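# Load four desk cartons onto cart, park cart in yellow bay

## Task

Move all four cartons from the desk onto the utility cart so that none overhangs the edges of the cart's trays, then put the cart in the yellow bay with each of its four wheels fully inside the tape and none touching it. Release everything and back the robot away. The robot must not tip over or be left leaning, and the result only counts if it stays in place without the robot holding it. Loose objects may occasionally get a brief push from outside.

## Robot and tools

ROBOT. A Hello Robot Stretch 4 with a single arm: an omni-wheel base, a lift riding up a mast, a telescoping arm reaching forward, a wrist with yaw, pitch and roll, and a two-finger gripper. It stands about 1.6 m tall; the base rim lies within 0.23 m of the base origin. Heavy loads (over about 1 kg) held with arm_m above 0.2 can topple it when driving or turning, worse at "fast" or "max"; a steady push or pull, especially with the gripper high or a high contact limit, can too.

FRAMES. Base frame: origin on the floor beneath the base centre, x ahead, y to the left, z up. hand_pose is reported in this frame and marks a point between the open fingertips; with all wrist joints at 0 its axes line up with the base frame. Its printed value may be somewhat off. The odometry frame is the base frame as it was when the scene began; base_odometry counts wheel turns only, so slip looks like motion. Heading is positive leftward, -3.142 to 3.142.

execute_actions. Argument "actions" is a list holding one action or nothing (empty list: just report state and images). Optional "cameras": list of head_camera, head_left_camera, head_right_camera, wrist_camera or "all"; omitted/null means all, [] means none. An action contains "base", "joints" or both, optionally with "pace" and "contact_limits"; or it contains only "end_of_arm". All motions in it start at once.
- "base": one command only, an offset relative to where the base last reported itself: {"translate_m": d} straight ahead, metres, -2 to 2, forward positive; {"strafe_m": d} sideways, metres, -2 to 2, left positive; {"rotate_rad": d} in place, radians, -3.2 to 3.2, counter-clockwise (left) positive.
- "joints": a single object keyed by joint name, each value an absolute target (not an offset): lift_m 0 to 1.2 m; arm_m 0 to 0.55 m; wrist_yaw_rad -1.134 to 4.276 (0 straight ahead, positive leftward, 3.14 tucked back, above 3.4 the arm may obstruct); wrist_pitch_rad -1.117 to 4.259 (0 level, 1.57 pointing down); wrist_roll_rad -1.117 to 4.259 (0 fingers level side by side, positive is clockwise viewed from behind); gripper_m -0.038 to 0.141, the fingertip gap in metres (negative means fingers pressing together). Done tolerances: lift and arm ±0.004, yaw and roll ±0.02, pitch ±0.05, gripper ±0.004. Joint targets outside range are clipped and reported; any other bad value or unknown key rejects the whole call.
- "pace": "slow", "default", "fast" or "max"; base speeds 0.1/0.3/0.4/0.6 m/s and turn rates 1/2/3/4 rad/s, reduced when lift_m is above 0.2 (down to 0.3 m/s and 1 rad/s at 1.2).
- "contact_limits": only {"arm_m": v}, v from 0 (gentlest) to 0.75 (firmest), 0.5 if omitted.
- {"end_of_arm": "enable_torque"} revives wrist or gripper motors that shut off.
One action may run at most 15 s. Anything you leave out of an action might still be driving toward an earlier target without the status showing it. If a call reports a stop, later calls in the same reply are skipped. At scene start, unfold the wrist by sending lift_m 0.4 with wrist_yaw_rad 0.

wait: {"seconds": 0 to 10}; commands nothing and returns state and images.
zoom_image: {"camera", "region": [x0, y0, x1, y1]} in pixels of that camera's latest full image, top-left origin, at most 504 by 504.
read_manual: returns URDF licence text only.
finished_scene: {"scene": n}; closes the scene irreversibly and reports success. Replying without any tool call also ends things.

RESULTS. base_status and joint_status tell how each motion ended: "done" (for the base, wheels turned the commanded amount even if slipping); "off_target" (stopped short, may still push); "contact_stop_at_<key>" (hit something; lift, arm or wheels go slack, so a loaded lift may sag and the base may roll); "limit_stop_at_<name>", including "limit_stop_at_tilt" (lean beyond 6 degrees; lift, arm, wheels go slack until upright) and "limit_stop_at_own_body" (self-collision, likely with gripper pitched up below -0.2 and rolled below -0.4 or above 4); "time_out"; "torque_fault" (a wrist or gripper motor overloaded and went limp, e.g. pressed into something or carrying over about 2 kg level; fix with enable_torque). After these stops the old target is dropped. on_its_own lists uncommanded things; "held at" gives a held target, not position. lidar_m: 12 distances in metres from the base origin, 30-degree sectors starting straight ahead and going counter-clockwise (4th left, 7th behind, 10th right); "-" means nothing seen or closer than 0.25 m; sees roughly 0.15 m up to robot height, misses clear items and thin legs. wrist_depth_mm: 7 by 7 grid of depths, 100 to 2000 mm, read from top left. turned_by_wheels vs turned_by_imu differing by over about 0.1 rad signals a bump or slip. base_tilt in degrees, forward and right positive, with a fixed bias up to about 1.5. motor_effort: percent of maximum, positive toward larger joint values, peak in brackets (noisy); for wheel_0, wheel_1, wheel_2 positive turns the base right. A load in a level gripper shifts wrist_pitch_rad effort away from 0.

GRIPPING. Command gripper_m below the object's width to hold it; tighter values squeeze harder and pull it toward the wrist. Neither the reading nor "done" proves a grasp; a firm grip shows in gripper effort when the command is 0 or above. If fingertips snag on a surface below, lift up.

CAMERAS. head_camera looks ahead and downward from the mast top (turn the base to look around); head_left_camera and head_right_camera are fisheyes beside it, aimed lower and showing the base and arm; wrist_camera looks along the fingers, tips near the bottom of its image.

AVOID dropping or slamming cartons, hard collisions and strong pushes, tipping, and leaving the gripper holding anything at the end.

Each tool is called after ">>>" in YAML: its name, and indented under it one key for each argument.

## Session

>>> execute_actions:
  actions: []

Scene clock: 0.00 s.
base_odometry: x=+0.000 y=+0.000 heading=+0.000 (m, m, rad; odometry frame)
turned_by_wheels: +0.000 (rad since the last result)
turned_by_imu: +0.000 (rad since the last result)
base_tilt: forward=-0.3 right=-0.1 (deg)
lidar_m: 0.70 0.70 1.74 1.60 1.65 1.96 1.03 1.03 2.39 1.74 1.34 0.80
base_status: not commanded
joint_positions: lift_m=+0.213 arm_m=-0.003 wrist_yaw_rad=+3.194 wrist_pitch_rad=-0.012 wrist_roll_rad=-0.011 gripper_m=+0.057
joint_status: not commanded
motor_effort: lift_m=+18 arm_m=+0 wrist_yaw_rad=+2 wrist_pitch_rad=-6 wrist_roll_rad=-1 gripper_m=-4 wheel_0=+0 wheel_1=+1 wheel_2=-1 (%)
hand_pose: x=-0.1244 y=+0.0723 z=+0.3948 quat_wxyz=(-0.026, +0.006, -0.005, +1.000) (m; base frame)
wrist_depth_mm: - - 136 - - - - / - - 137 - - - 1921 / - 112 138 - - - 1983 / 144 141 197 - - - - / 218 1366 1255 - - - 1921 / 219 1281 201 1366 194 1430 1366 / 217 891 991 107 1008 946 991
pictures: head_camera, head_left_camera, head_right_camera, wrist_camera
Images, in order (width x height): head_camera 420x560, head_left_camera 420x672, head_right_camera 420x672, wrist_camera 616x392.

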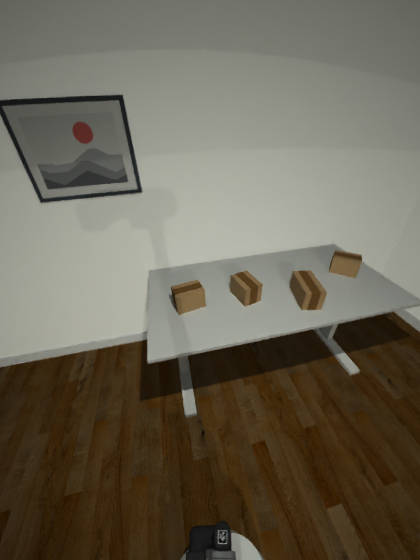

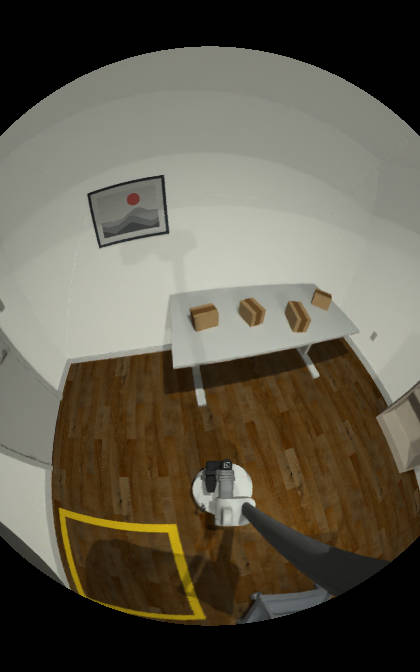

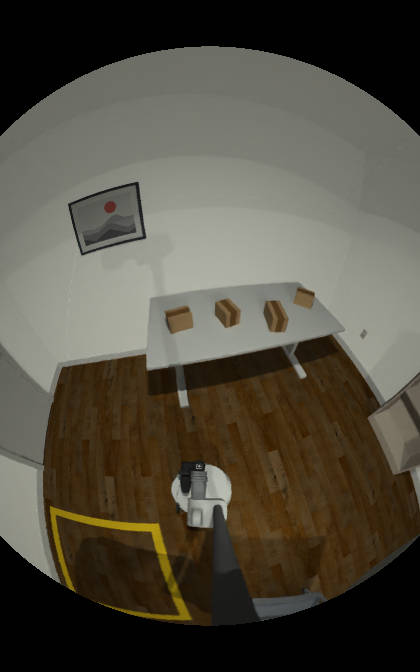

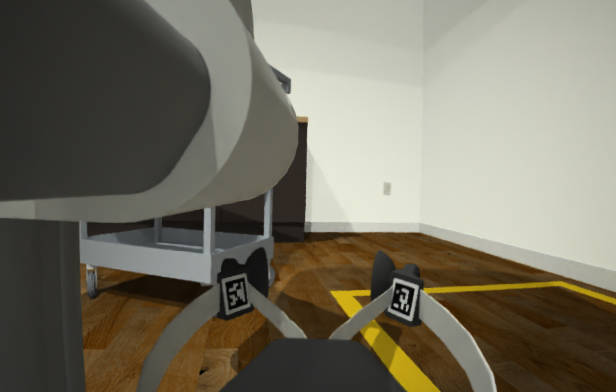

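>>> execute_actions:
  actions:
    - {"base":{"rotate_rad":3.14},"pace":"fast"}
  cameras: ["head_camera","head_left_camera"]

Scene clock: 6.63 s.
base_odometry: x=+0.000 y=+0.000 heading=+3.139 (m, m, rad; odometry frame)
turned_by_wheels: +3.139 (rad since the last result)
turned_by_imu: +3.230 (rad since the last result)
base_tilt: forward=-0.1 right=+0.0 (deg)
lidar_m: 1.03 1.08 2.35 1.78 1.31 0.79 0.69 0.70 1.79 1.61 1.65 2.00
base_status: done
joint_positions: lift_m=+0.213 arm_m=-0.003 wrist_yaw_rad=+3.194 wrist_pitch_rad=-0.012 wrist_roll_rad=-0.011 gripper_m=+0.057
joint_status: not commanded
motor_effort: lift_m=+18(18) arm_m=+0(1) wrist_yaw_rad=+2(2) wrist_pitch_rad=-6(6) wrist_roll_rad=-1(2) gripper_m=-3(3) wheel_0=-3(8) wheel_1=-2(6) wheel_2=-3(15) (%)
hand_pose: x=-0.1243 y=+0.0723 z=+0.3948 quat_wxyz=(-0.026, +0.006, -0.005, +1.000) (m; base frame)
wrist_depth_mm: - - 136 1618 1708 1756 1756 / - - 137 878 1060 1008 1078 / - 112 138 1281 1708 1756 1336 / 144 140 197 1661 1661 1708 1863 / 218 1661 1618 1618 1708 1808 1808 / 219 1308 202 1397 194 1397 1336 / 218 904 904 107 1008 904 1008
pictures: head_camera, head_left_camera
Images, in order (width x height): head_camera 420x560, head_left_camera 420x672.

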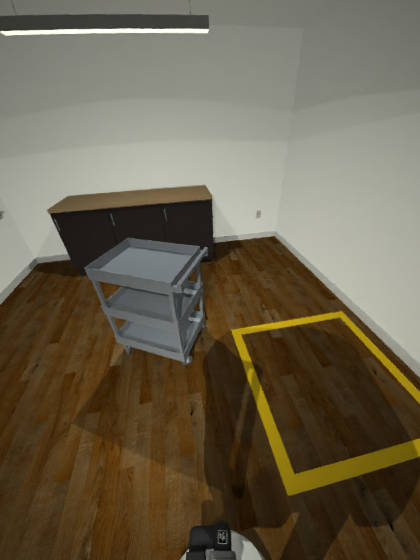

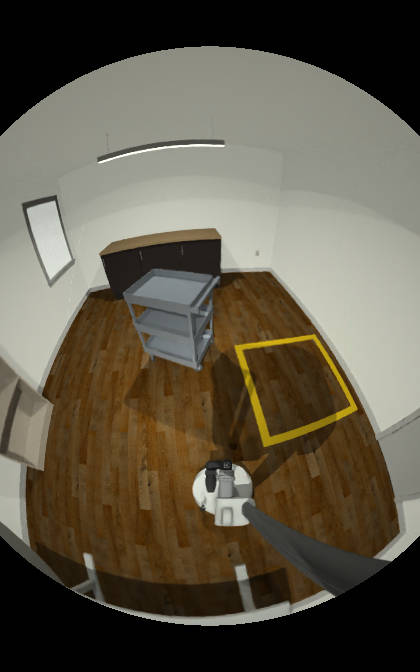

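>>> execute_actions:
  actions:
    - {"base":{"rotate_rad":-3.14},"joints":{"lift_m":0.9},"pace":"fast"}
  cameras: ["head_camera"]

>>> execute_actions:
  actions:
    - {"joints":{"wrist_yaw_rad":0,"gripper_m":0.14},"pace":"fast"}
  cameras: ["head_camera","wrist_camera"]

Scene clock: 15.27 s.
base_odometry: x=+0.000 y=+0.000 heading=+0.000 (m, m, rad; odometry frame)
turned_by_wheels: -3.139 (rad since the last result)
turned_by_imu: -3.226 (rad since the last result)
base_tilt: forward=-0.1 right=+0.1 (deg)
lidar_m: 0.69 0.70 1.74 1.61 1.64 1.97 1.03 1.04 2.38 1.74 1.34 0.82
base_status: done
joint_positions: lift_m=+0.900 arm_m=-0.003 wrist_yaw_rad=+3.194 wrist_pitch_rad=-0.012 wrist_roll_rad=-0.011 gripper_m=+0.057
joint_status: all done
motor_effort: lift_m=+21(24) arm_m=+0(0) wrist_yaw_rad=+1(2) wrist_pitch_rad=-6(6) wrist_roll_rad=-1(1) gripper_m=-5(3) wheel_0=+4(10) wheel_1=+2(14) wheel_2=+3(11) (%)
hand_pose: x=-0.1243 y=+0.0723 z=+1.0813 quat_wxyz=(-0.026, +0.006, -0.005, +1.000) (m; base frame)
wrist_depth_mm: - - 136 - - - 1863 / - - 137 - - - 1983 / - 112 138 - - - 1983 / 144 141 198 - - - 1983 / 218 1756 1708 - - - 1921 / 218 1808 202 - 195 - 1983 / 219 1397 1336 107 - - 1863
pictures: head_camera
Images, in order (width x height): head_camera 420x560.

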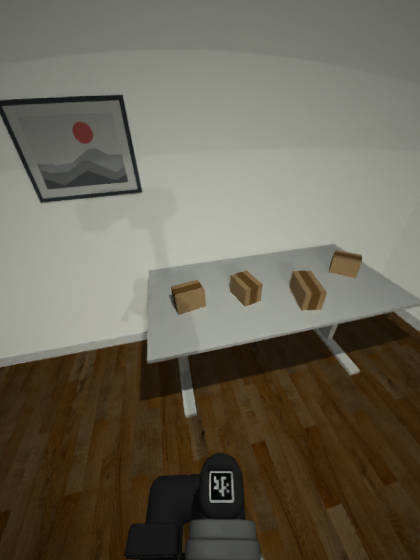

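Scene clock: 17.67 s.
base_odometry: x=+0.000 y=+0.000 heading=+0.000 (m, m, rad; odometry frame)
turned_by_wheels: +0.000 (rad since the last result)
turned_by_imu: +0.001 (rad since the last result)
base_tilt: forward=-0.2 right=+0.0 (deg)
lidar_m: 0.71 0.70 1.74 1.61 1.63 1.98 1.02 1.05 2.38 1.74 1.34 0.82
base_status: not commanded
joint_positions: lift_m=+0.900 arm_m=-0.003 wrist_yaw_rad=+0.000 wrist_pitch_rad=-0.012 wrist_roll_rad=-0.011 gripper_m=+0.140
joint_status: all done
motor_effort: lift_m=+21(21) arm_m=-1(1) wrist_yaw_rad=+1(5) wrist_pitch_rad=-6(5) wrist_roll_rad=-1(2) gripper_m=-2(3) wheel_0=+4(4) wheel_1=+2(2) wheel_2=+3(3) (%)
hand_pose: x=+0.4568 y=-0.0873 z=+1.0813 quat_wxyz=(+1.000, -0.005, -0.006, +0.000) (m; base frame)
wrist_depth_mm: 1118 1160 1255 1308 1366 1430 1576 / 1118 1182 1281 1366 1366 1537 1576 / 1160 1205 1255 1308 1397 1499 1576 / 1182 1229 1255 1336 1430 1430 1576 / 1205 1205 1281 1366 1397 1499 1618 / 1182 1205 809 1060 1078 213 1060 / 1205 809 778 107 878 820 741
pictures: head_camera, wrist_camera
Images, in order (width x height): head_camera 420x560, wrist_camera 616x392.

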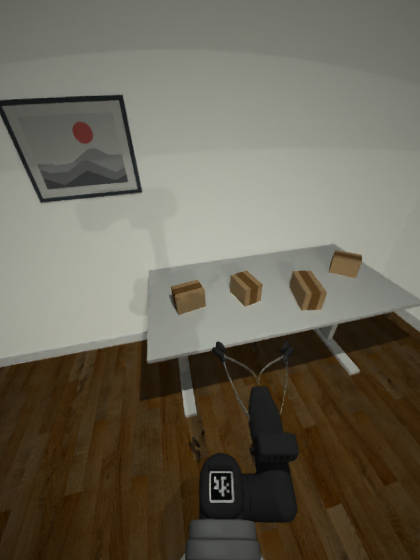

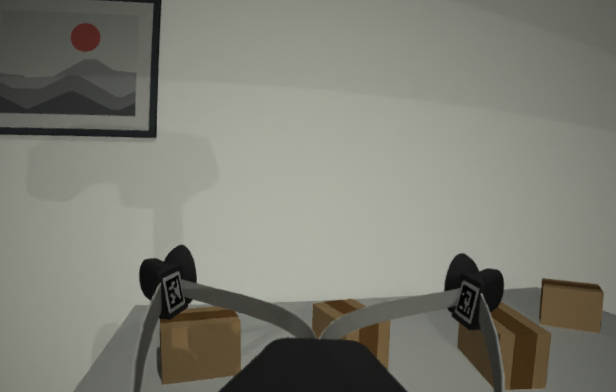

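>>> execute_actions:
  actions:
    - {"joints":{"lift_m":0.66,"arm_m":0.2},"pace":"fast"}
  cameras: ["wrist_camera"]

Scene clock: 23.23 s.
base_odometry: x=+0.000 y=+0.000 heading=+0.000 (m, m, rad; odometry frame)
turned_by_wheels: +0.000 (rad since the last result)
turned_by_imu: +0.002 (rad since the last result)
base_tilt: forward=-0.1 right=+0.1 (deg)
lidar_m: 0.69 0.70 1.72 1.61 1.66 1.96 1.03 1.04 2.37 1.76 1.34 0.81
base_status: not commanded
joint_positions: lift_m=+0.660 arm_m=+0.199 wrist_yaw_rad=+0.000 wrist_pitch_rad=-0.012 wrist_roll_rad=-0.011 gripper_m=+0.140
joint_status: all done
motor_effort: lift_m=+14(19) arm_m=+5(7) wrist_yaw_rad=+1(0) wrist_pitch_rad=-6(6) wrist_roll_rad=-1(1) gripper_m=-1(0) wheel_0=+4(4) wheel_1=+2(2) wheel_2=+3(3) (%)
hand_pose: x=+0.6586 y=-0.0873 z=+0.8419 quat_wxyz=(+1.000, -0.005, -0.006, +0.000) (m; base frame)
wrist_depth_mm: 960 1008 1060 1118 1160 1229 1308 / 976 1025 1078 1118 1182 1229 1336 / 960 1008 1060 1138 1205 1255 1366 / 1008 1025 1078 1138 1160 1255 1336 / 991 549 715 723 597 831 569 / 477 449 439 521 449 213 525 / 351 349 377 107 384 375 387
pictures: wrist_camera
Images, in order (width x height): wrist_camera 616x392.

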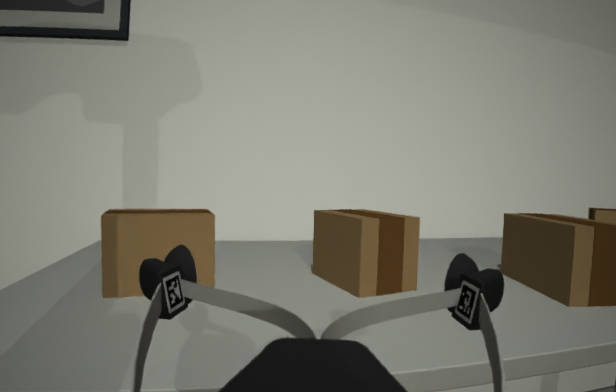

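>>> execute_actions:
  actions:
    - {"base":{"strafe_m":-0.2},"joints":{"wrist_yaw_rad":0.5,"lift_m":0.63},"pace":"fast"}
  cameras: ["wrist_camera","head_camera"]

Scene clock: 36.97 s.
base_odometry: x=+0.000 y=-0.200 heading=+0.000 (m, m, rad; odometry frame)
turned_by_wheels: +0.000 (rad since the last result)
turned_by_imu: +0.002 (rad since the last result)
base_tilt: forward=-0.2 right=+0.0 (deg)
lidar_m: 0.74 0.75 1.80 1.83 1.86 2.20 1.01 1.12 2.14 1.54 1.89 0.86
base_status: done
joint_positions: lift_m=+0.630 arm_m=+0.199 wrist_yaw_rad=+0.500 wrist_pitch_rad=-0.012 wrist_roll_rad=-0.011 gripper_m=+0.140
joint_status: all done
motor_effort: lift_m=+15(14) arm_m=+5(5) wrist_yaw_rad=+2(7) wrist_pitch_rad=-5(6) wrist_roll_rad=-1(1) gripper_m=+0(2) wheel_0=+2(13) wheel_1=+1(9) wheel_2=+0(3) (%)
hand_pose: x=+0.6652 y=+0.0616 z=+0.8118 quat_wxyz=(+0.969, -0.004, -0.007, +0.247) (m; base frame)
wrist_depth_mm: 1430 1336 1182 1160 1078 991 946 / 1464 1308 1255 1138 1098 1008 960 / 1464 1308 1229 1182 1098 1008 960 / 1464 1366 1255 1138 1098 991 976 / 1499 1336 647 634 676 512 798 / 473 410 375 436 373 213 433 / 1537 1366 759 107 322 301 304
pictures: head_camera, wrist_camera
Images, in order (width x height): head_camera 420x560, wrist_camera 616x392.

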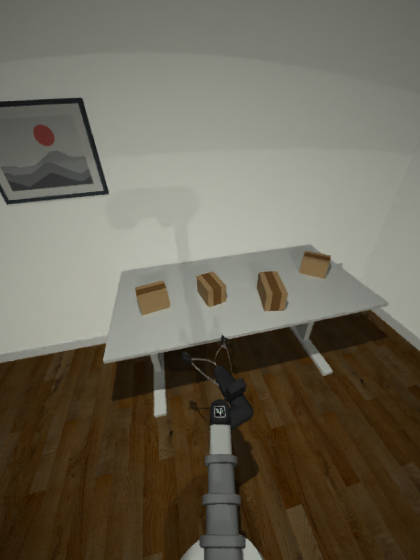

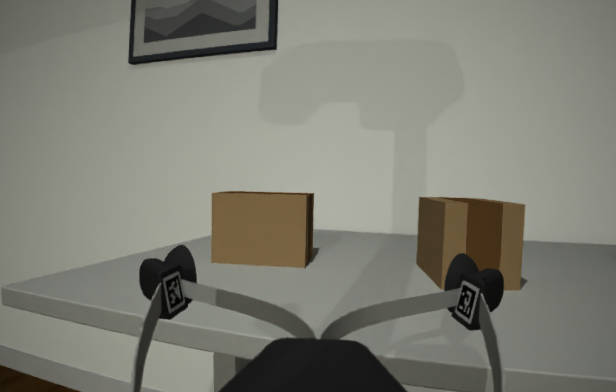

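>>> execute_actions:
  actions:
    - {"base":{"translate_m":0.15},"joints":{"wrist_yaw_rad":0.6,"arm_m":0.35},"pace":"fast"}
  cameras: ["wrist_camera"]

Scene clock: 45.07 s.
base_odometry: x=+0.150 y=-0.200 heading=+0.000 (m, m, rad; odometry frame)
turned_by_wheels: +0.000 (rad since the last result)
turned_by_imu: +0.001 (rad since the last result)
base_tilt: forward=-0.2 right=+0.0 (deg)
lidar_m: 0.59 0.60 0.73 1.87 1.89 2.22 1.17 1.30 1.74 1.53 1.18 0.67
base_status: done
joint_positions: lift_m=+0.630 arm_m=+0.349 wrist_yaw_rad=+0.599 wrist_pitch_rad=-0.012 wrist_roll_rad=-0.011 gripper_m=+0.140
joint_status: all done
motor_effort: lift_m=+15(15) arm_m=+5(7) wrist_yaw_rad=+3(6) wrist_pitch_rad=-5(6) wrist_roll_rad=-1(1) gripper_m=-2(0) wheel_0=+1(7) wheel_1=+2(9) wheel_2=-1(14) (%)
hand_pose: x=+0.8076 y=+0.0906 z=+0.8119 quat_wxyz=(+0.955, -0.003, -0.007, +0.295) (m; base frame)
wrist_depth_mm: 1205 1060 960 854 788 723 668 / 1205 1078 960 866 778 732 676 / 1229 1078 931 878 798 732 676 / 1205 1025 946 878 788 723 683 / 535 392 433 778 351 235 231 / 394 370 362 433 244 217 231 / 294 287 312 107 246 238 231
pictures: wrist_camera
Images, in order (width x height): wrist_camera 616x392.

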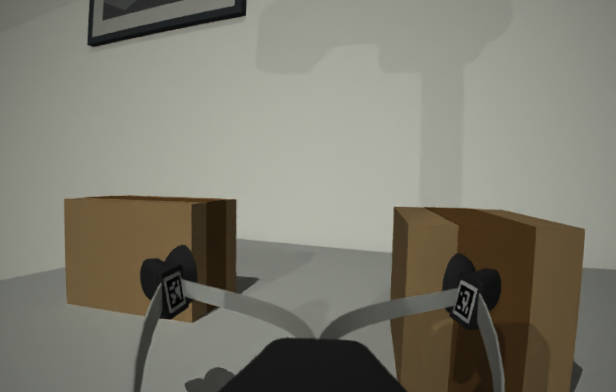

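>>> execute_actions:
  actions:
    - {"joints":{"arm_m":0.22},"pace":"fast"}
  cameras: []

>>> execute_actions:
  actions:
    - {"base":{"strafe_m":-0.13},"pace":"fast"}
  cameras: ["wrist_camera"]

Scene clock: 52.20 s.
base_odometry: x=+0.150 y=-0.200 heading=+0.000 (m, m, rad; odometry frame)
turned_by_wheels: +0.000 (rad since the last result)
turned_by_imu: +0.001 (rad since the last result)
base_tilt: forward=+0.0 right=+0.1 (deg)
lidar_m: 0.61 0.60 0.75 1.87 1.89 2.25 1.18 1.28 1.77 1.51 1.17 0.67
base_status: not commanded
joint_positions: lift_m=+0.630 arm_m=+0.221 wrist_yaw_rad=+0.600 wrist_pitch_rad=-0.012 wrist_roll_rad=-0.011 gripper_m=+0.140
joint_status: all done
motor_effort: lift_m=+15(15) arm_m=-5(4) wrist_yaw_rad=+1(3) wrist_pitch_rad=-6(6) wrist_roll_rad=-1(1) gripper_m=+0(1) wheel_0=+1(1) wheel_1=+2(2) wheel_2=-1(1) (%)
hand_pose: x=+0.6792 y=+0.0907 z=+0.8118 quat_wxyz=(+0.955, -0.003, -0.007, +0.296) (m; base frame)
wrist_depth_mm: 1366 1229 1078 991 904 831 788 / 1430 1229 1098 1008 904 842 788 / 1397 1255 1118 1008 917 842 768 / 1366 1255 544 991 946 820 788 / 1430 1229 488 597 788 343 334 / 397 373 366 433 375 212 338 / 293 287 312 107 320 298 304
pictures: none
No camera images: the call's "cameras" was empty. Leave "cameras" out to get every camera's image.

Scene clock: 53.57 s.
base_odometry: x=+0.150 y=-0.330 heading=+0.000 (m, m, rad; odometry frame)
turned_by_wheels: +0.000 (rad since the last result)
turned_by_imu: +0.000 (rad since the last result)
base_tilt: forward=-0.1 right=+0.1 (deg)
lidar_m: 0.63 0.62 0.75 1.99 2.03 2.39 1.18 1.32 1.63 1.40 1.73 0.72
base_status: done
joint_positions: lift_m=+0.630 arm_m=+0.221 wrist_yaw_rad=+0.600 wrist_pitch_rad=-0.012 wrist_roll_rad=-0.011 gripper_m=+0.140
joint_status: not commanded
motor_effort: lift_m=+15(15) arm_m=-4(5) wrist_yaw_rad=+2(2) wrist_pitch_rad=-6(6) wrist_roll_rad=-1(2) gripper_m=+0(1) wheel_0=-3(11) wheel_1=-1(15) wheel_2=+0(0) (%)
hand_pose: x=+0.6792 y=+0.0907 z=+0.8118 quat_wxyz=(+0.955, -0.003, -0.007, +0.295) (m; base frame)
wrist_depth_mm: 1464 1229 1118 1025 917 854 798 / 1464 1255 1118 1025 946 878 809 / 1464 1308 1138 1042 946 866 809 / 1464 1255 1098 1025 931 878 820 / 1430 580 580 768 415 809 798 / 399 373 364 427 373 213 433 / 293 289 314 107 322 300 303
pictures: wrist_camera
Images, in order (width x height): wrist_camera 616x392.

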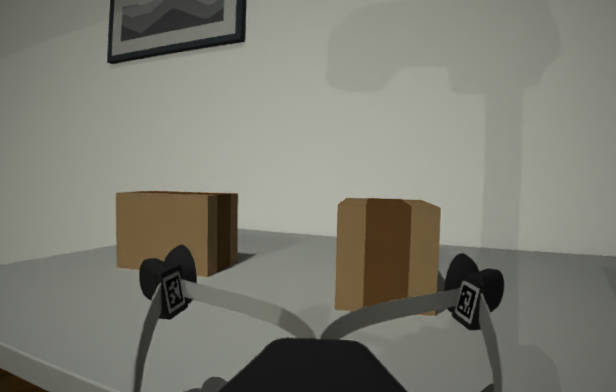

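>>> execute_actions:
  actions:
    - {"base":{"strafe_m":0.055},"joints":{"arm_m":0.33},"pace":"default"}
  cameras: ["wrist_camera"]

Scene clock: 61.43 s.
base_odometry: x=+0.150 y=-0.275 heading=+0.000 (m, m, rad; odometry frame)
turned_by_wheels: +0.000 (rad since the last result)
turned_by_imu: +0.002 (rad since the last result)
base_tilt: forward=-0.2 right=-0.1 (deg)
lidar_m: 0.62 0.60 0.75 1.93 1.97 2.31 1.16 1.29 1.69 1.44 1.17 0.71
base_status: done
joint_positions: lift_m=+0.630 arm_m=+0.329 wrist_yaw_rad=+0.600 wrist_pitch_rad=-0.012 wrist_roll_rad=-0.011 gripper_m=+0.140
joint_status: all done
motor_effort: lift_m=+15(15) arm_m=+5(7) wrist_yaw_rad=+2(1) wrist_pitch_rad=-6(5) wrist_roll_rad=-2(1) gripper_m=-1(1) wheel_0=+0(11) wheel_1=+2(6) wheel_2=+0(1) (%)
hand_pose: x=+0.7875 y=+0.0908 z=+0.8118 quat_wxyz=(+0.955, -0.003, -0.007, +0.296) (m; base frame)
wrist_depth_mm: 1281 1098 991 917 809 750 699 / 1281 1138 1008 917 820 759 699 / 1281 1118 1008 904 831 768 723 / 1255 492 991 904 809 759 707 / 530 449 580 676 296 683 707 / 394 370 366 366 297 213 433 / 294 287 312 107 297 293 304
pictures: wrist_camera
Images, in order (width x height): wrist_camera 616x392.

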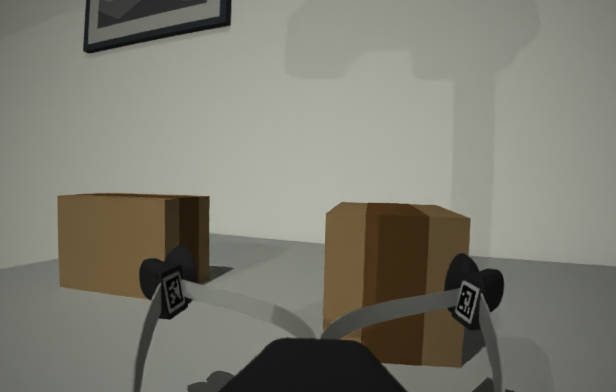

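>>> execute_actions:
  actions:
    - {"joints":{"arm_m":0.45}}
  cameras: ["wrist_camera","head_camera"]

Scene clock: 66.50 s.
base_odometry: x=+0.150 y=-0.275 heading=+0.000 (m, m, rad; odometry frame)
turned_by_wheels: +0.000 (rad since the last result)
turned_by_imu: +0.001 (rad since the last result)
base_tilt: forward=-0.1 right=+0.1 (deg)
lidar_m: 0.62 0.62 0.72 1.95 1.97 2.33 1.18 1.29 1.67 1.45 1.20 0.71
base_status: not commanded
joint_positions: lift_m=+0.630 arm_m=+0.449 wrist_yaw_rad=+0.600 wrist_pitch_rad=-0.012 wrist_roll_rad=-0.011 gripper_m=+0.140
joint_status: all done
motor_effort: lift_m=+15(15) arm_m=+5(5) wrist_yaw_rad=+1(2) wrist_pitch_rad=-6(6) wrist_roll_rad=-1(1) gripper_m=-1(2) wheel_0=-1(0) wheel_1=+2(2) wheel_2=+0(0) (%)
hand_pose: x=+0.9075 y=+0.0907 z=+0.8118 quat_wxyz=(+0.955, -0.003, -0.007, +0.295) (m; base frame)
wrist_depth_mm: 1042 946 854 768 699 647 609 / 1098 931 854 778 707 654 609 / 1098 960 854 778 715 654 615 / 455 946 866 759 699 668 615 / 345 430 206 199 193 647 609 / 345 370 204 197 191 213 430 / 291 287 209 107 279 297 303
pictures: head_camera, wrist_camera
Images, in order (width x height): head_camera 420x560, wrist_camera 616x392.

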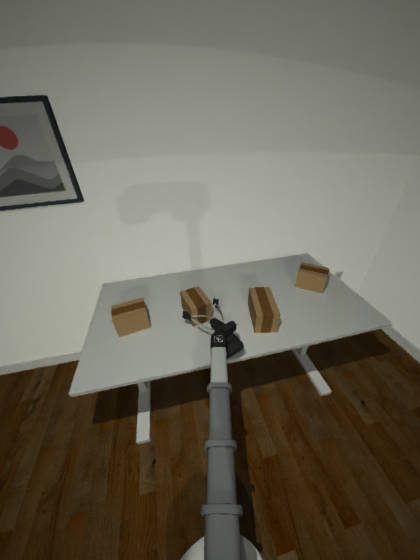

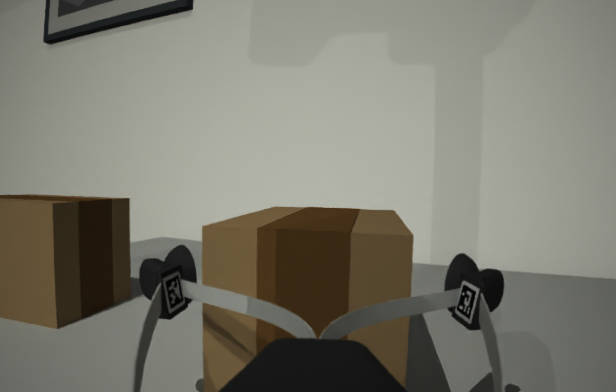

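>>> execute_actions:
  actions:
    - {"joints":{"arm_m":0.48}}
  cameras: []

>>> execute_actions:
  actions:
    - {"joints":{"gripper_m":0.03}}
  cameras: []

>>> execute_actions:
  actions:
    - {"joints":{"lift_m":0.75}}
  cameras: ["head_camera"]

Scene clock: 73.13 s.
base_odometry: x=+0.150 y=-0.275 heading=+0.000 (m, m, rad; odometry frame)
turned_by_wheels: +0.000 (rad since the last result)
turned_by_imu: +0.001 (rad since the last result)
base_tilt: forward=-0.3 right=+0.0 (deg)
lidar_m: 0.61 0.62 0.73 1.92 1.97 2.31 1.17 1.30 1.68 1.44 1.19 0.72
base_status: not commanded
joint_positions: lift_m=+0.630 arm_m=+0.479 wrist_yaw_rad=+0.602 wrist_pitch_rad=-0.012 wrist_roll_rad=-0.011 gripper_m=+0.140
joint_status: all done
motor_effort: lift_m=+15(15) arm_m=+6(5) wrist_yaw_rad=-3(6) wrist_pitch_rad=-6(6) wrist_roll_rad=-2(1) gripper_m=-1(1) wheel_0=-1(1) wheel_1=+2(2) wheel_2=+0(0) (%)
hand_pose: x=+0.9372 y=+0.0912 z=+0.8118 quat_wxyz=(+0.955, -0.003, -0.007, +0.296) (m; base frame)
wrist_depth_mm: 1025 917 831 741 676 621 585 / 1025 946 820 750 676 627 585 / 1042 946 842 750 691 627 585 / 991 931 831 741 691 621 591 / 353 627 193 185 208 627 591 / 343 353 193 183 181 208 430 / 290 289 195 107 279 298 301
pictures: none
No camera images: the call's "cameras" was empty. Leave "cameras" out to get every camera's image.

Scene clock: 75.23 s.
base_odometry: x=+0.150 y=-0.275 heading=+0.000 (m, m, rad; odometry frame)
turned_by_wheels: +0.000 (rad since the last result)
turned_by_imu: +0.001 (rad since the last result)
base_tilt: forward=-0.2 right=+0.0 (deg)
lidar_m: 0.62 0.61 0.74 1.93 1.96 2.31 1.17 1.29 1.71 1.45 1.17 0.70
base_status: not commanded
joint_positions: lift_m=+0.630 arm_m=+0.479 wrist_yaw_rad=+0.601 wrist_pitch_rad=-0.012 wrist_roll_rad=-0.011 gripper_m=+0.031
joint_status: all done
motor_effort: lift_m=+15(15) arm_m=+4(6) wrist_yaw_rad=-1(7) wrist_pitch_rad=-5(6) wrist_roll_rad=-1(1) gripper_m=-27(31) wheel_0=+0(1) wheel_1=+2(2) wheel_2=+0(0) (%)
hand_pose: x=+0.9376 y=+0.0909 z=+0.8118 quat_wxyz=(+0.955, -0.003, -0.007, +0.296) (m; base frame)
wrist_depth_mm: 1025 904 820 741 668 609 580 / 1042 931 809 750 676 621 580 / 1060 946 831 750 676 627 580 / 1008 931 831 741 676 640 591 / 353 715 173 169 167 627 591 / 338 177 173 170 167 176 427 / 277 287 175 107 167 297 -
pictures: none
No camera images: the call's "cameras" was empty. Leave "cameras" out to get every camera's image.

Scene clock: 76.77 s.
base_odometry: x=+0.150 y=-0.275 heading=+0.000 (m, m, rad; odometry frame)
turned_by_wheels: +0.000 (rad since the last result)
turned_by_imu: +0.000 (rad since the last result)
base_tilt: forward=-0.2 right=+0.1 (deg)
lidar_m: 0.61 0.61 0.74 1.94 1.98 2.31 1.18 1.31 1.67 1.43 1.19 0.70
base_status: not commanded
joint_positions: lift_m=+0.749 arm_m=+0.479 wrist_yaw_rad=+0.600 wrist_pitch_rad=-0.001 wrist_roll_rad=-0.011 gripper_m=+0.031
joint_status: all done
on_its_own: wrist_pitch_rad is at rest, and its effort (-38) is outside its rest range (-23 to +23)
motor_effort: lift_m=+25(27) arm_m=+4(4) wrist_yaw_rad=+1(0) wrist_pitch_rad=-38(43) wrist_roll_rad=-1(1) gripper_m=-31(30) wheel_0=-1(1) wheel_1=+2(2) wheel_2=+0(0) (%)
hand_pose: x=+0.9376 y=+0.0908 z=+0.9278 quat_wxyz=(+0.955, -0.005, -0.002, +0.296) (m; base frame)
wrist_depth_mm: 991 891 809 732 683 615 580 / 1042 917 820 750 676 621 580 / 1042 917 842 741 676 621 591 / 1060 917 831 750 691 627 591 / 1060 960 180 176 174 634 591 / 370 178 173 169 167 178 603 / 338 500 166 107 160 521 -
pictures: head_camera
Images, in order (width x height): head_camera 420x560.

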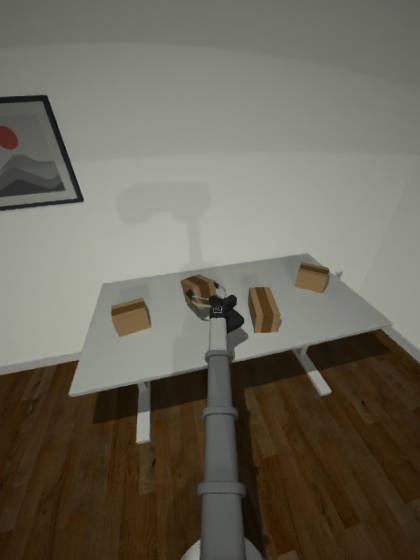

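Holding. Retract and turn to the cart.

>>> execute_actions:
  actions:
    - {"joints":{"arm_m":0.05,"wrist_yaw_rad":0,"lift_m":0.9}}
  cameras: []

>>> execute_actions:
  actions:
    - {"base":{"rotate_rad":3.14}}
  cameras: ["head_camera","head_left_camera"]

Scene clock: 83.03 s.
base_odometry: x=+0.150 y=-0.275 heading=+0.000 (m, m, rad; odometry frame)
turned_by_wheels: +0.000 (rad since the last result)
turned_by_imu: +0.002 (rad since the last result)
base_tilt: forward=+0.0 right=+0.2 (deg)
lidar_m: 0.48 0.62 0.74 1.94 1.97 2.33 1.17 1.31 1.68 1.44 1.17 0.70
base_status: not commanded
joint_positions: lift_m=+0.899 arm_m=+0.051 wrist_yaw_rad=+0.000 wrist_pitch_rad=+0.000 wrist_roll_rad=-0.011 gripper_m=+0.031
joint_status: all done
on_its_own: wrist_pitch_rad is at rest, and its effort (-39) is outside its rest range (-23 to +23)
motor_effort: lift_m=+25(27) arm_m=-5(7) wrist_yaw_rad=+2(20) wrist_pitch_rad=-39(40) wrist_roll_rad=-1(1) gripper_m=-29(28) wheel_0=+1(0) wheel_1=+2(2) wheel_2=+0(0) (%)
hand_pose: x=+0.5103 y=-0.0875 z=+1.0776 quat_wxyz=(+1.000, -0.005, +0.000, +0.000) (m; base frame)
wrist_depth_mm: 1008 1098 1098 1182 1229 1281 1366 / 1042 1060 1118 1182 1229 1281 1397 / 1042 1078 1098 1160 1229 1308 1430 / 1042 1078 1138 1205 1229 1308 1397 / 1078 1098 180 175 173 1366 1430 / 1042 177 172 169 168 177 1464 / 609 788 166 107 160 831 -
pictures: none
No camera images: the call's "cameras" was empty. Leave "cameras" out to get every camera's image.

Scene clock: 86.07 s.
base_odometry: x=+0.150 y=-0.275 heading=+3.140 (m, m, rad; odometry frame)
turned_by_wheels: +3.139 (rad since the last result)
turned_by_imu: +3.229 (rad since the last result)
base_tilt: forward=-0.1 right=+0.0 (deg)
lidar_m: 0.48 1.33 1.65 1.46 1.14 0.72 0.60 0.63 0.79 1.92 1.93 2.35
base_status: done
joint_positions: lift_m=+0.899 arm_m=+0.051 wrist_yaw_rad=+0.000 wrist_pitch_rad=+0.000 wrist_roll_rad=-0.011 gripper_m=+0.031
joint_status: not commanded
on_its_own: wrist_pitch_rad is at rest, and its effort (-38) is outside its rest range (-23 to +23)
motor_effort: lift_m=+24(25) arm_m=-5(5) wrist_yaw_rad=+2(10) wrist_pitch_rad=-38(39) wrist_roll_rad=-1(1) gripper_m=-29(31) wheel_0=-1(12) wheel_1=-3(7) wheel_2=-4(11) (%)
hand_pose: x=+0.5103 y=-0.0875 z=+1.0778 quat_wxyz=(+1.000, -0.005, +0.000, +0.000) (m; base frame)
wrist_depth_mm: - - - - - - - / - - - - - - - / - - - - - - - / - - - - - - - / - - 180 176 173 - - / - 178 173 169 168 176 - / - 1255 167 107 160 - -
pictures: head_camera, head_left_camera
Images, in order (width x height): head_camera 420x560, head_left_camera 420x672.

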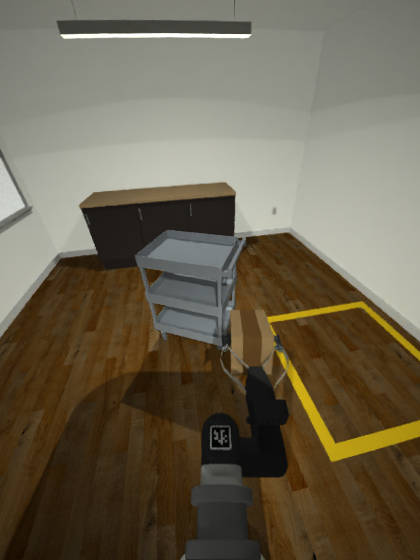

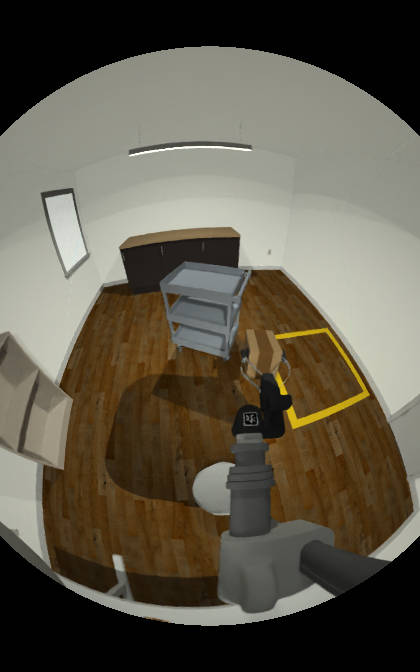

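>>> execute_actions:
  actions:
    - {"base":{"translate_m":0.45}}
  cameras: ["head_camera","head_left_camera"]

Scene clock: 94.17 s.
base_odometry: x=-0.300 y=-0.274 heading=+3.140 (m, m, rad; odometry frame)
turned_by_wheels: +0.000 (rad since the last result)
turned_by_imu: +0.002 (rad since the last result)
base_tilt: forward=-0.1 right=-0.1 (deg)
lidar_m: 0.48 0.82 2.10 1.55 1.54 1.23 1.06 1.06 2.07 1.84 1.85 2.25
base_status: done
joint_positions: lift_m=+0.899 arm_m=+0.051 wrist_yaw_rad=+0.000 wrist_pitch_rad=+0.000 wrist_roll_rad=-0.011 gripper_m=+0.031
joint_status: not commanded
on_its_own: wrist_pitch_rad is at rest, and its effort (-39) is outside its rest range (-23 to +23)
motor_effort: lift_m=+24(24) arm_m=-5(5) wrist_yaw_rad=+1(2) wrist_pitch_rad=-39(39) wrist_roll_rad=-1(1) gripper_m=-31(29) wheel_0=+4(7) wheel_1=+2(7) wheel_2=-2(12) (%)
hand_pose: x=+0.5102 y=-0.0874 z=+1.0778 quat_wxyz=(+1.000, -0.005, +0.000, +0.000) (m; base frame)
wrist_depth_mm: - - - - - - - / - - - - - - - / - - - - - - - / - - - - - - - / 1921 1983 179 176 173 - - / 831 178 173 169 167 177 - / 591 544 167 107 160 - 1983
pictures: head_camera, head_left_camera
Images, in order (width x height): head_camera 420x560, head_left_camera 420x672.

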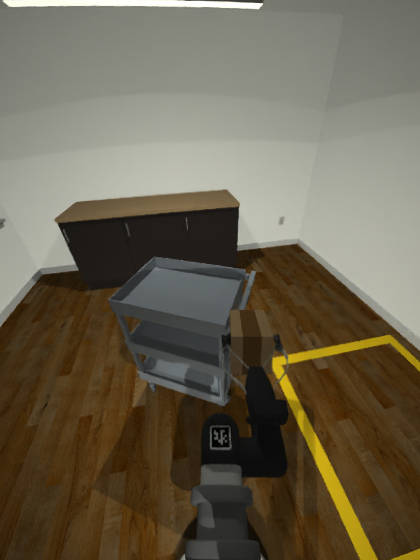

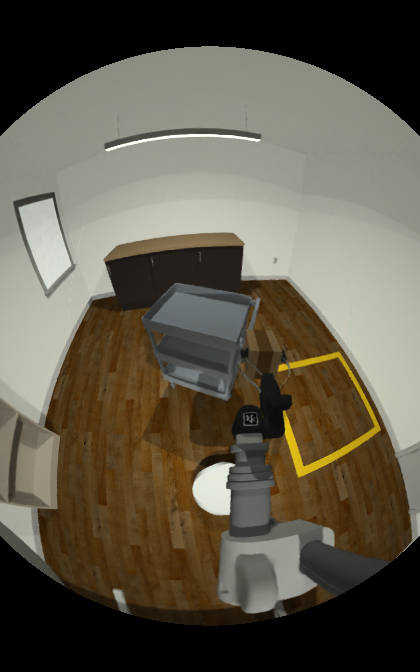

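>>> execute_actions:
  actions:
    - {"base":{"strafe_m":0.39}}
  cameras: []

>>> execute_actions:
  actions:
    - {"base":{"rotate_rad":-0.4}}
  cameras: ["head_camera","head_left_camera"]

Scene clock: 104.70 s.
base_odometry: x=-0.301 y=-0.664 heading=+3.140 (m, m, rad; odometry frame)
turned_by_wheels: +0.000 (rad since the last result)
turned_by_imu: +0.002 (rad since the last result)
base_tilt: forward=-0.2 right=+0.0 (deg)
lidar_m: 0.50 2.21 1.65 1.17 1.17 1.30 1.14 1.13 2.32 2.23 2.25 0.80
base_status: done
joint_positions: lift_m=+0.899 arm_m=+0.051 wrist_yaw_rad=+0.000 wrist_pitch_rad=+0.000 wrist_roll_rad=-0.011 gripper_m=+0.031
joint_status: not commanded
on_its_own: wrist_pitch_rad is at rest, and its effort (-38) is outside its rest range (-23 to +23)
motor_effort: lift_m=+24(24) arm_m=-4(5) wrist_yaw_rad=+1(2) wrist_pitch_rad=-38(38) wrist_roll_rad=-1(1) gripper_m=-30(30) wheel_0=+1(11) wheel_1=+0(11) wheel_2=+0(2) (%)
hand_pose: x=+0.5102 y=-0.0874 z=+1.0778 quat_wxyz=(+1.000, -0.005, +0.000, +0.000) (m; base frame)
wrist_depth_mm: - - - - - - - / - - - - - - - / - - - - - - - / - - - - - - - / - 1921 179 176 173 - - / - 177 172 169 167 177 - / - - 166 107 160 676 597
pictures: none
No camera images: the call's "cameras" was empty. Leave "cameras" out to get every camera's image.

Scene clock: 106.13 s.
base_odometry: x=-0.301 y=-0.664 heading=+2.741 (m, m, rad; odometry frame)
turned_by_wheels: -0.399 (rad since the last result)
turned_by_imu: -0.410 (rad since the last result)
base_tilt: forward=-0.1 right=+0.0 (deg)
lidar_m: 0.48 0.82 2.26 1.59 1.16 1.22 1.20 1.13 1.16 2.36 2.24 2.30
base_status: done
joint_positions: lift_m=+0.899 arm_m=+0.051 wrist_yaw_rad=+0.000 wrist_pitch_rad=+0.000 wrist_roll_rad=-0.011 gripper_m=+0.031
joint_status: not commanded
on_its_own: wrist_pitch_rad is at rest, and its effort (-39) is outside its rest range (-23 to +23)
motor_effort: lift_m=+24(24) arm_m=-5(5) wrist_yaw_rad=+3(13) wrist_pitch_rad=-39(39) wrist_roll_rad=-1(1) gripper_m=-30(29) wheel_0=+1(9) wheel_1=+2(8) wheel_2=+4(11) (%)
hand_pose: x=+0.5102 y=-0.0875 z=+1.0778 quat_wxyz=(+1.000, -0.005, +0.000, +0.000) (m; base frame)
wrist_depth_mm: - - - - - - 1808 / - - - - - - 1863 / - - - - - - 1808 / - - - - - - 1808 / 1708 1921 179 176 174 - 1863 / 842 177 173 170 167 176 1863 / 539 549 167 107 159 - 1808
pictures: head_camera, head_left_camera
Images, in order (width x height): head_camera 420x560, head_left_camera 420x672.

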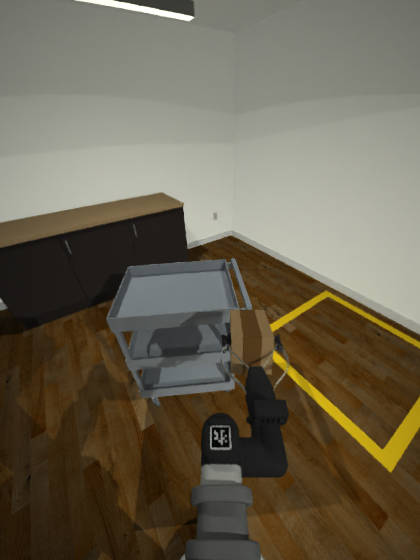

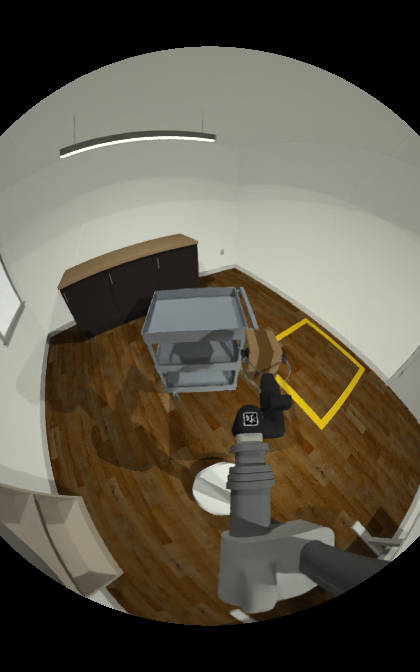

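>>> execute_actions:
  actions:
    - {"joints":{"arm_m":0.35}}
  cameras: ["head_camera","head_left_camera","head_right_camera"]

Scene clock: 118.73 s.
base_odometry: x=-0.301 y=-0.664 heading=+2.741 (m, m, rad; odometry frame)
turned_by_wheels: +0.000 (rad since the last result)
turned_by_imu: +0.002 (rad since the last result)
base_tilt: forward=-0.1 right=+0.0 (deg)
lidar_m: 0.80 0.82 2.24 1.59 1.16 1.20 1.20 1.12 1.16 2.34 2.24 2.28
base_status: not commanded
joint_positions: lift_m=+0.899 arm_m=+0.349 wrist_yaw_rad=+0.000 wrist_pitch_rad=+0.000 wrist_roll_rad=-0.011 gripper_m=+0.031
joint_status: all done
on_its_own: wrist_pitch_rad is at rest, and its effort (-39) is outside its rest range (-23 to +23)
motor_effort: lift_m=+24(24) arm_m=+5(4) wrist_yaw_rad=+1(0) wrist_pitch_rad=-39(39) wrist_roll_rad=-1(1) gripper_m=-30(30) wheel_0=+2(1) wheel_1=+2(2) wheel_2=+4(4) (%)
hand_pose: x=+0.8086 y=-0.0873 z=+1.0778 quat_wxyz=(+1.000, -0.005, +0.000, +0.000) (m; base frame)
wrist_depth_mm: 1983 - - - - - 1708 / 1921 - - - - - 1708 / 1983 - - - - - 1661 / 1983 - - - - - 1708 / 1537 1708 180 175 174 - 1756 / 707 177 173 170 168 177 1708 / 621 647 166 107 160 1983 1661
pictures: head_camera, head_left_camera, head_right_camera
Images, in order (width x height): head_camera 420x560, head_left_camera 420x672, head_right_camera 420x672.

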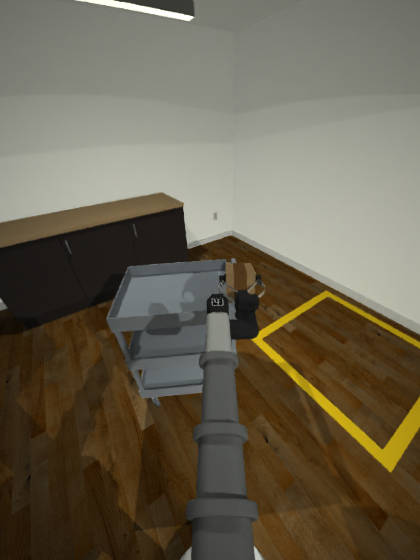

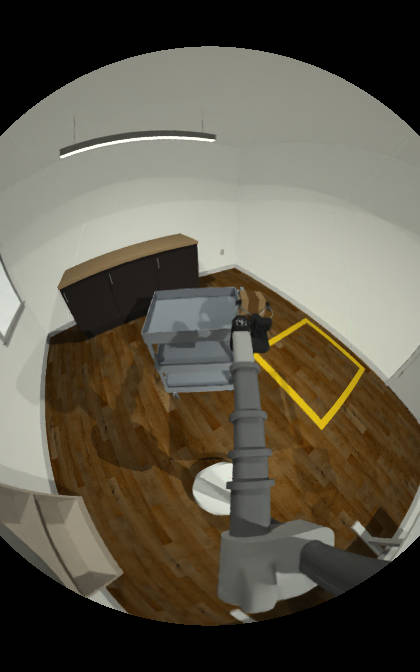

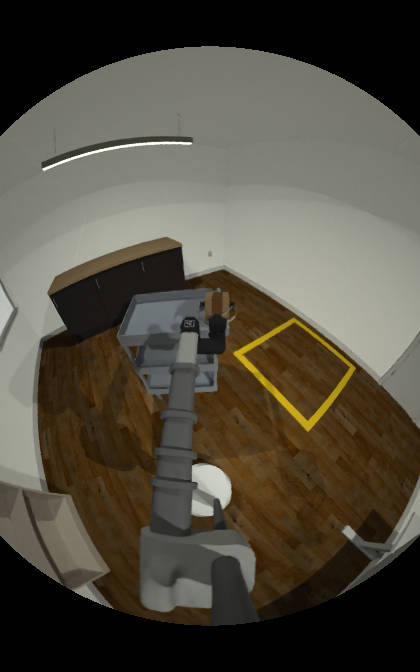

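>>> execute_actions:
  actions:
    - {"base":{"strafe_m":0.08},"joints":{"lift_m":0.75}}
  cameras: ["head_camera","head_left_camera"]

Scene clock: 124.33 s.
base_odometry: x=-0.332 y=-0.738 heading=+2.741 (m, m, rad; odometry frame)
turned_by_wheels: +0.000 (rad since the last result)
turned_by_imu: +0.001 (rad since the last result)
base_tilt: forward=-0.2 right=-0.1 (deg)
lidar_m: 0.77 0.82 2.16 1.52 1.10 1.14 1.26 1.18 1.20 2.43 2.31 0.88
base_status: done
joint_positions: lift_m=+0.751 arm_m=+0.349 wrist_yaw_rad=-0.007 wrist_pitch_rad=-0.030 wrist_roll_rad=-0.011 gripper_m=+0.031
joint_status: all done
on_its_own: wrist_yaw_rad is at rest, and its effort (+22) is outside its rest range (-13 to +13); wrist_pitch_rad is at rest, and its effort (+47) is outside its rest range (-23 to +23)
motor_effort: lift_m=+7(23) arm_m=+5(5) wrist_yaw_rad=+22(22) wrist_pitch_rad=+47(58) wrist_roll_rad=-1(5) gripper_m=-27(30) wheel_0=-2(12) wheel_1=+2(10) wheel_2=-1(4) (%)
hand_pose: x=+0.8078 y=-0.0894 z=+0.9378 quat_wxyz=(+1.000, -0.006, -0.015, -0.004) (m; base frame)
wrist_depth_mm: 1983 - - - - - 1808 / 1983 - - - - - 1708 / 1983 - - - - - 1756 / 1863 - - 322 - - 1808 / 1430 1537 170 166 163 1983 1756 / 585 177 171 168 165 174 1708 / 421 418 174 107 166 322 1661
pictures: head_camera, head_left_camera
Images, in order (width x height): head_camera 420x560, head_left_camera 420x672.

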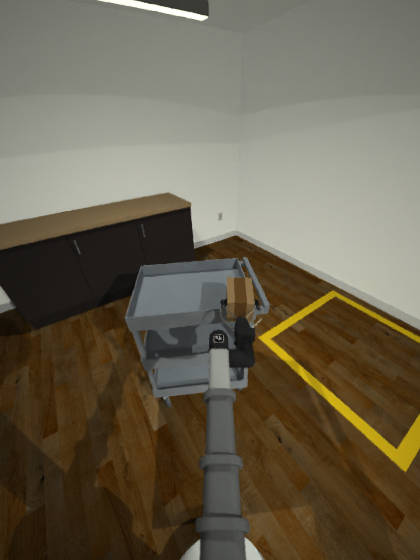

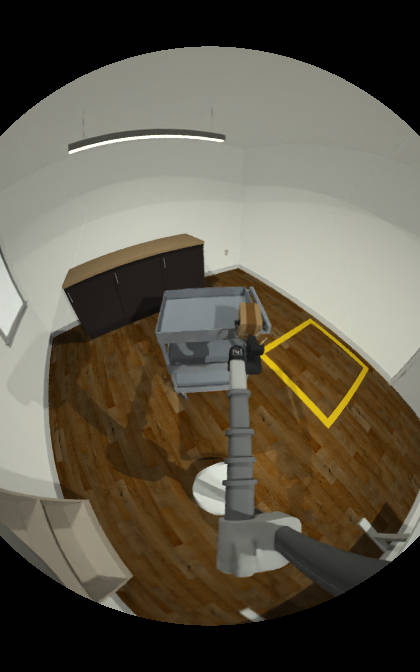

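>>> execute_actions:
  actions:
    - {"joints":{"lift_m":0.80}}
  cameras: []

>>> execute_actions:
  actions:
    - {"joints":{"arm_m":0.5}}
  cameras: []

>>> execute_actions:
  actions:
    - {"joints":{"lift_m":0.765},"pace":"slow"}
  cameras: ["head_camera","head_left_camera"]

Scene clock: 133.23 s.
base_odometry: x=-0.332 y=-0.738 heading=+2.741 (m, m, rad; odometry frame)
turned_by_wheels: +0.000 (rad since the last result)
turned_by_imu: +0.001 (rad since the last result)
base_tilt: forward=-0.1 right=+0.1 (deg)
lidar_m: 0.76 0.82 2.19 1.50 1.10 1.13 1.27 1.18 1.21 2.43 2.30 0.88
base_status: not commanded
joint_positions: lift_m=+0.799 arm_m=+0.349 wrist_yaw_rad=+0.000 wrist_pitch_rad=+0.000 wrist_roll_rad=-0.011 gripper_m=+0.031
joint_status: all done
on_its_own: wrist_pitch_rad is at rest, and its effort (-39) is outside its rest range (-23 to +23)
motor_effort: lift_m=+25(25) arm_m=+5(4) wrist_yaw_rad=+1(22) wrist_pitch_rad=-39(48) wrist_roll_rad=+0(1) gripper_m=-29(31) wheel_0=-2(2) wheel_1=+2(2) wheel_2=-1(1) (%)
hand_pose: x=+0.8086 y=-0.0874 z=+0.9776 quat_wxyz=(+1.000, -0.006, +0.000, +0.000) (m; base frame)
wrist_depth_mm: 1983 - - - - - 1808 / 1983 - - - - - 1708 / 1983 - - - - - 1756 / 1576 1661 1863 - - - 1808 / 1430 1537 172 169 167 - 1756 / 615 177 170 167 167 177 1756 / 433 455 170 107 165 375 1661
pictures: none
No camera images: the call's "cameras" was empty. Leave "cameras" out to get every camera's image.

Scene clock: 134.73 s.
base_odometry: x=-0.332 y=-0.738 heading=+2.741 (m, m, rad; odometry frame)
turned_by_wheels: +0.000 (rad since the last result)
turned_by_imu: +0.000 (rad since the last result)
base_tilt: forward=-0.1 right=+0.0 (deg)
lidar_m: 0.80 0.82 2.20 1.50 1.09 1.13 1.24 1.17 1.20 2.41 2.30 0.85
base_status: not commanded
joint_positions: lift_m=+0.799 arm_m=+0.499 wrist_yaw_rad=+0.000 wrist_pitch_rad=+0.000 wrist_roll_rad=-0.011 gripper_m=+0.031
joint_status: all done
on_its_own: wrist_pitch_rad is at rest, and its effort (-39) is outside its rest range (-23 to +23)
motor_effort: lift_m=+25(25) arm_m=+5(6) wrist_yaw_rad=+0(0) wrist_pitch_rad=-39(40) wrist_roll_rad=+0(0) gripper_m=-30(30) wheel_0=-1(2) wheel_1=+2(2) wheel_2=-1(1) (%)
hand_pose: x=+0.9586 y=-0.0873 z=+0.9776 quat_wxyz=(+1.000, -0.006, +0.000, +0.000) (m; base frame)
wrist_depth_mm: 1863 - - - - - 1708 / 1863 - - - - - 1661 / 1863 - - - - - 1661 / 1537 1618 - - - - 1708 / 1336 1537 172 169 167 - 1756 / 539 178 170 168 167 177 1708 / 433 449 170 107 165 1921 1708
pictures: none
No camera images: the call's "cameras" was empty. Leave "cameras" out to get every camera's image.

Scene clock: 135.87 s.
base_odometry: x=-0.332 y=-0.738 heading=+2.741 (m, m, rad; odometry frame)
turned_by_wheels: +0.000 (rad since the last result)
turned_by_imu: +0.000 (rad since the last result)
base_tilt: forward=-0.2 right=+0.1 (deg)
lidar_m: 0.80 0.82 2.18 1.53 1.09 1.13 1.25 1.16 1.20 2.43 2.30 0.84
base_status: not commanded
joint_positions: lift_m=+0.765 arm_m=+0.499 wrist_yaw_rad=+0.000 wrist_pitch_rad=+0.000 wrist_roll_rad=-0.011 gripper_m=+0.031
joint_status: all done
on_its_own: wrist_pitch_rad is at rest, and its effort (-40) is outside its rest range (-23 to +23)
motor_effort: lift_m=+17(24) arm_m=+5(5) wrist_yaw_rad=+1(1) wrist_pitch_rad=-40(41) wrist_roll_rad=+0(1) gripper_m=-29(29) wheel_0=-1(1) wheel_1=+2(2) wheel_2=-1(1) (%)
hand_pose: x=+0.9586 y=-0.0873 z=+0.9432 quat_wxyz=(+1.000, -0.006, +0.000, +0.000) (m; base frame)
wrist_depth_mm: 1863 - - - - 1983 1618 / 1863 - - - - 1983 1708 / 1863 - - - - - 1661 / 1366 1576 - - - - 1661 / 1336 1499 172 169 167 - 1708 / 525 177 171 168 167 177 1708 / 370 387 170 107 164 283 1618
pictures: head_camera, head_left_camera
Images, in order (width x height): head_camera 420x560, head_left_camera 420x672.

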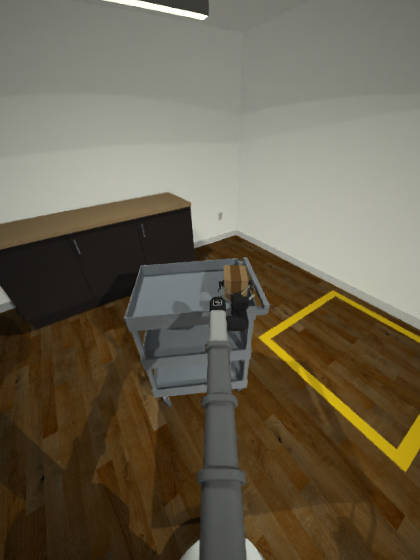

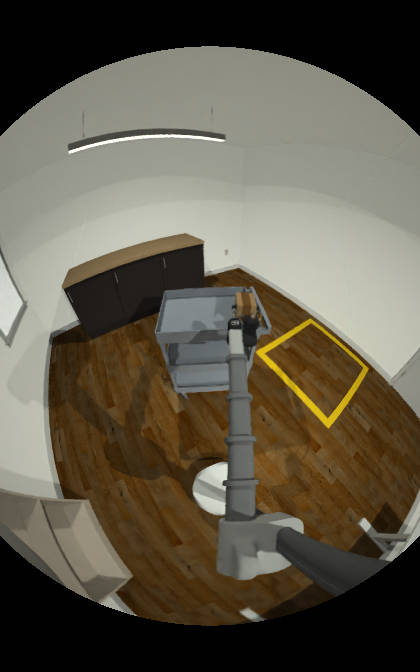

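>>> execute_actions:
  actions:
    - {"joints":{"lift_m":0.72},"pace":"slow","contact_limits":{}}
  cameras: []

action 0: "contact_limits" must be an object like {"arm_m": 0.15}; or leave it out

>>> execute_actions:
  actions:
    - {"joints":{"lift_m":0.735},"pace":"slow"}
  cameras: []

Scene clock: 144.67 s.
base_odometry: x=-0.332 y=-0.738 heading=+2.741 (m, m, rad; odometry frame)
turned_by_wheels: +0.000 (rad since the last result)
turned_by_imu: +0.001 (rad since the last result)
base_tilt: forward=+0.0 right=+0.1 (deg)
lidar_m: 0.79 0.81 2.18 1.51 1.09 1.14 1.25 1.18 1.20 2.43 2.30 0.87
base_status: not commanded
joint_positions: lift_m=+0.735 arm_m=+0.499 wrist_yaw_rad=+0.000 wrist_pitch_rad=+0.000 wrist_roll_rad=-0.011 gripper_m=+0.031
joint_status: all done
on_its_own: wrist_pitch_rad is at rest, and its effort (-40) is outside its rest range (-23 to +23)
motor_effort: lift_m=+17(16) arm_m=+5(5) wrist_yaw_rad=+1(1) wrist_pitch_rad=-40(41) wrist_roll_rad=+0(1) gripper_m=-30(29) wheel_0=-2(2) wheel_1=+2(2) wheel_2=-1(1) (%)
hand_pose: x=+0.9586 y=-0.0873 z=+0.9132 quat_wxyz=(+1.000, -0.006, +0.000, +0.000) (m; base frame)
wrist_depth_mm: 1921 1983 - - - 1983 1661 / 1863 - - - - - 1661 / 1863 - - - - 1983 1708 / 1366 1537 1661 - - - 1708 / 539 549 171 169 167 - 1708 / 445 177 171 169 167 177 1661 / 315 329 170 107 164 223 1576
pictures: none
No camera images: the call's "cameras" was empty. Leave "cameras" out to get every camera's image.


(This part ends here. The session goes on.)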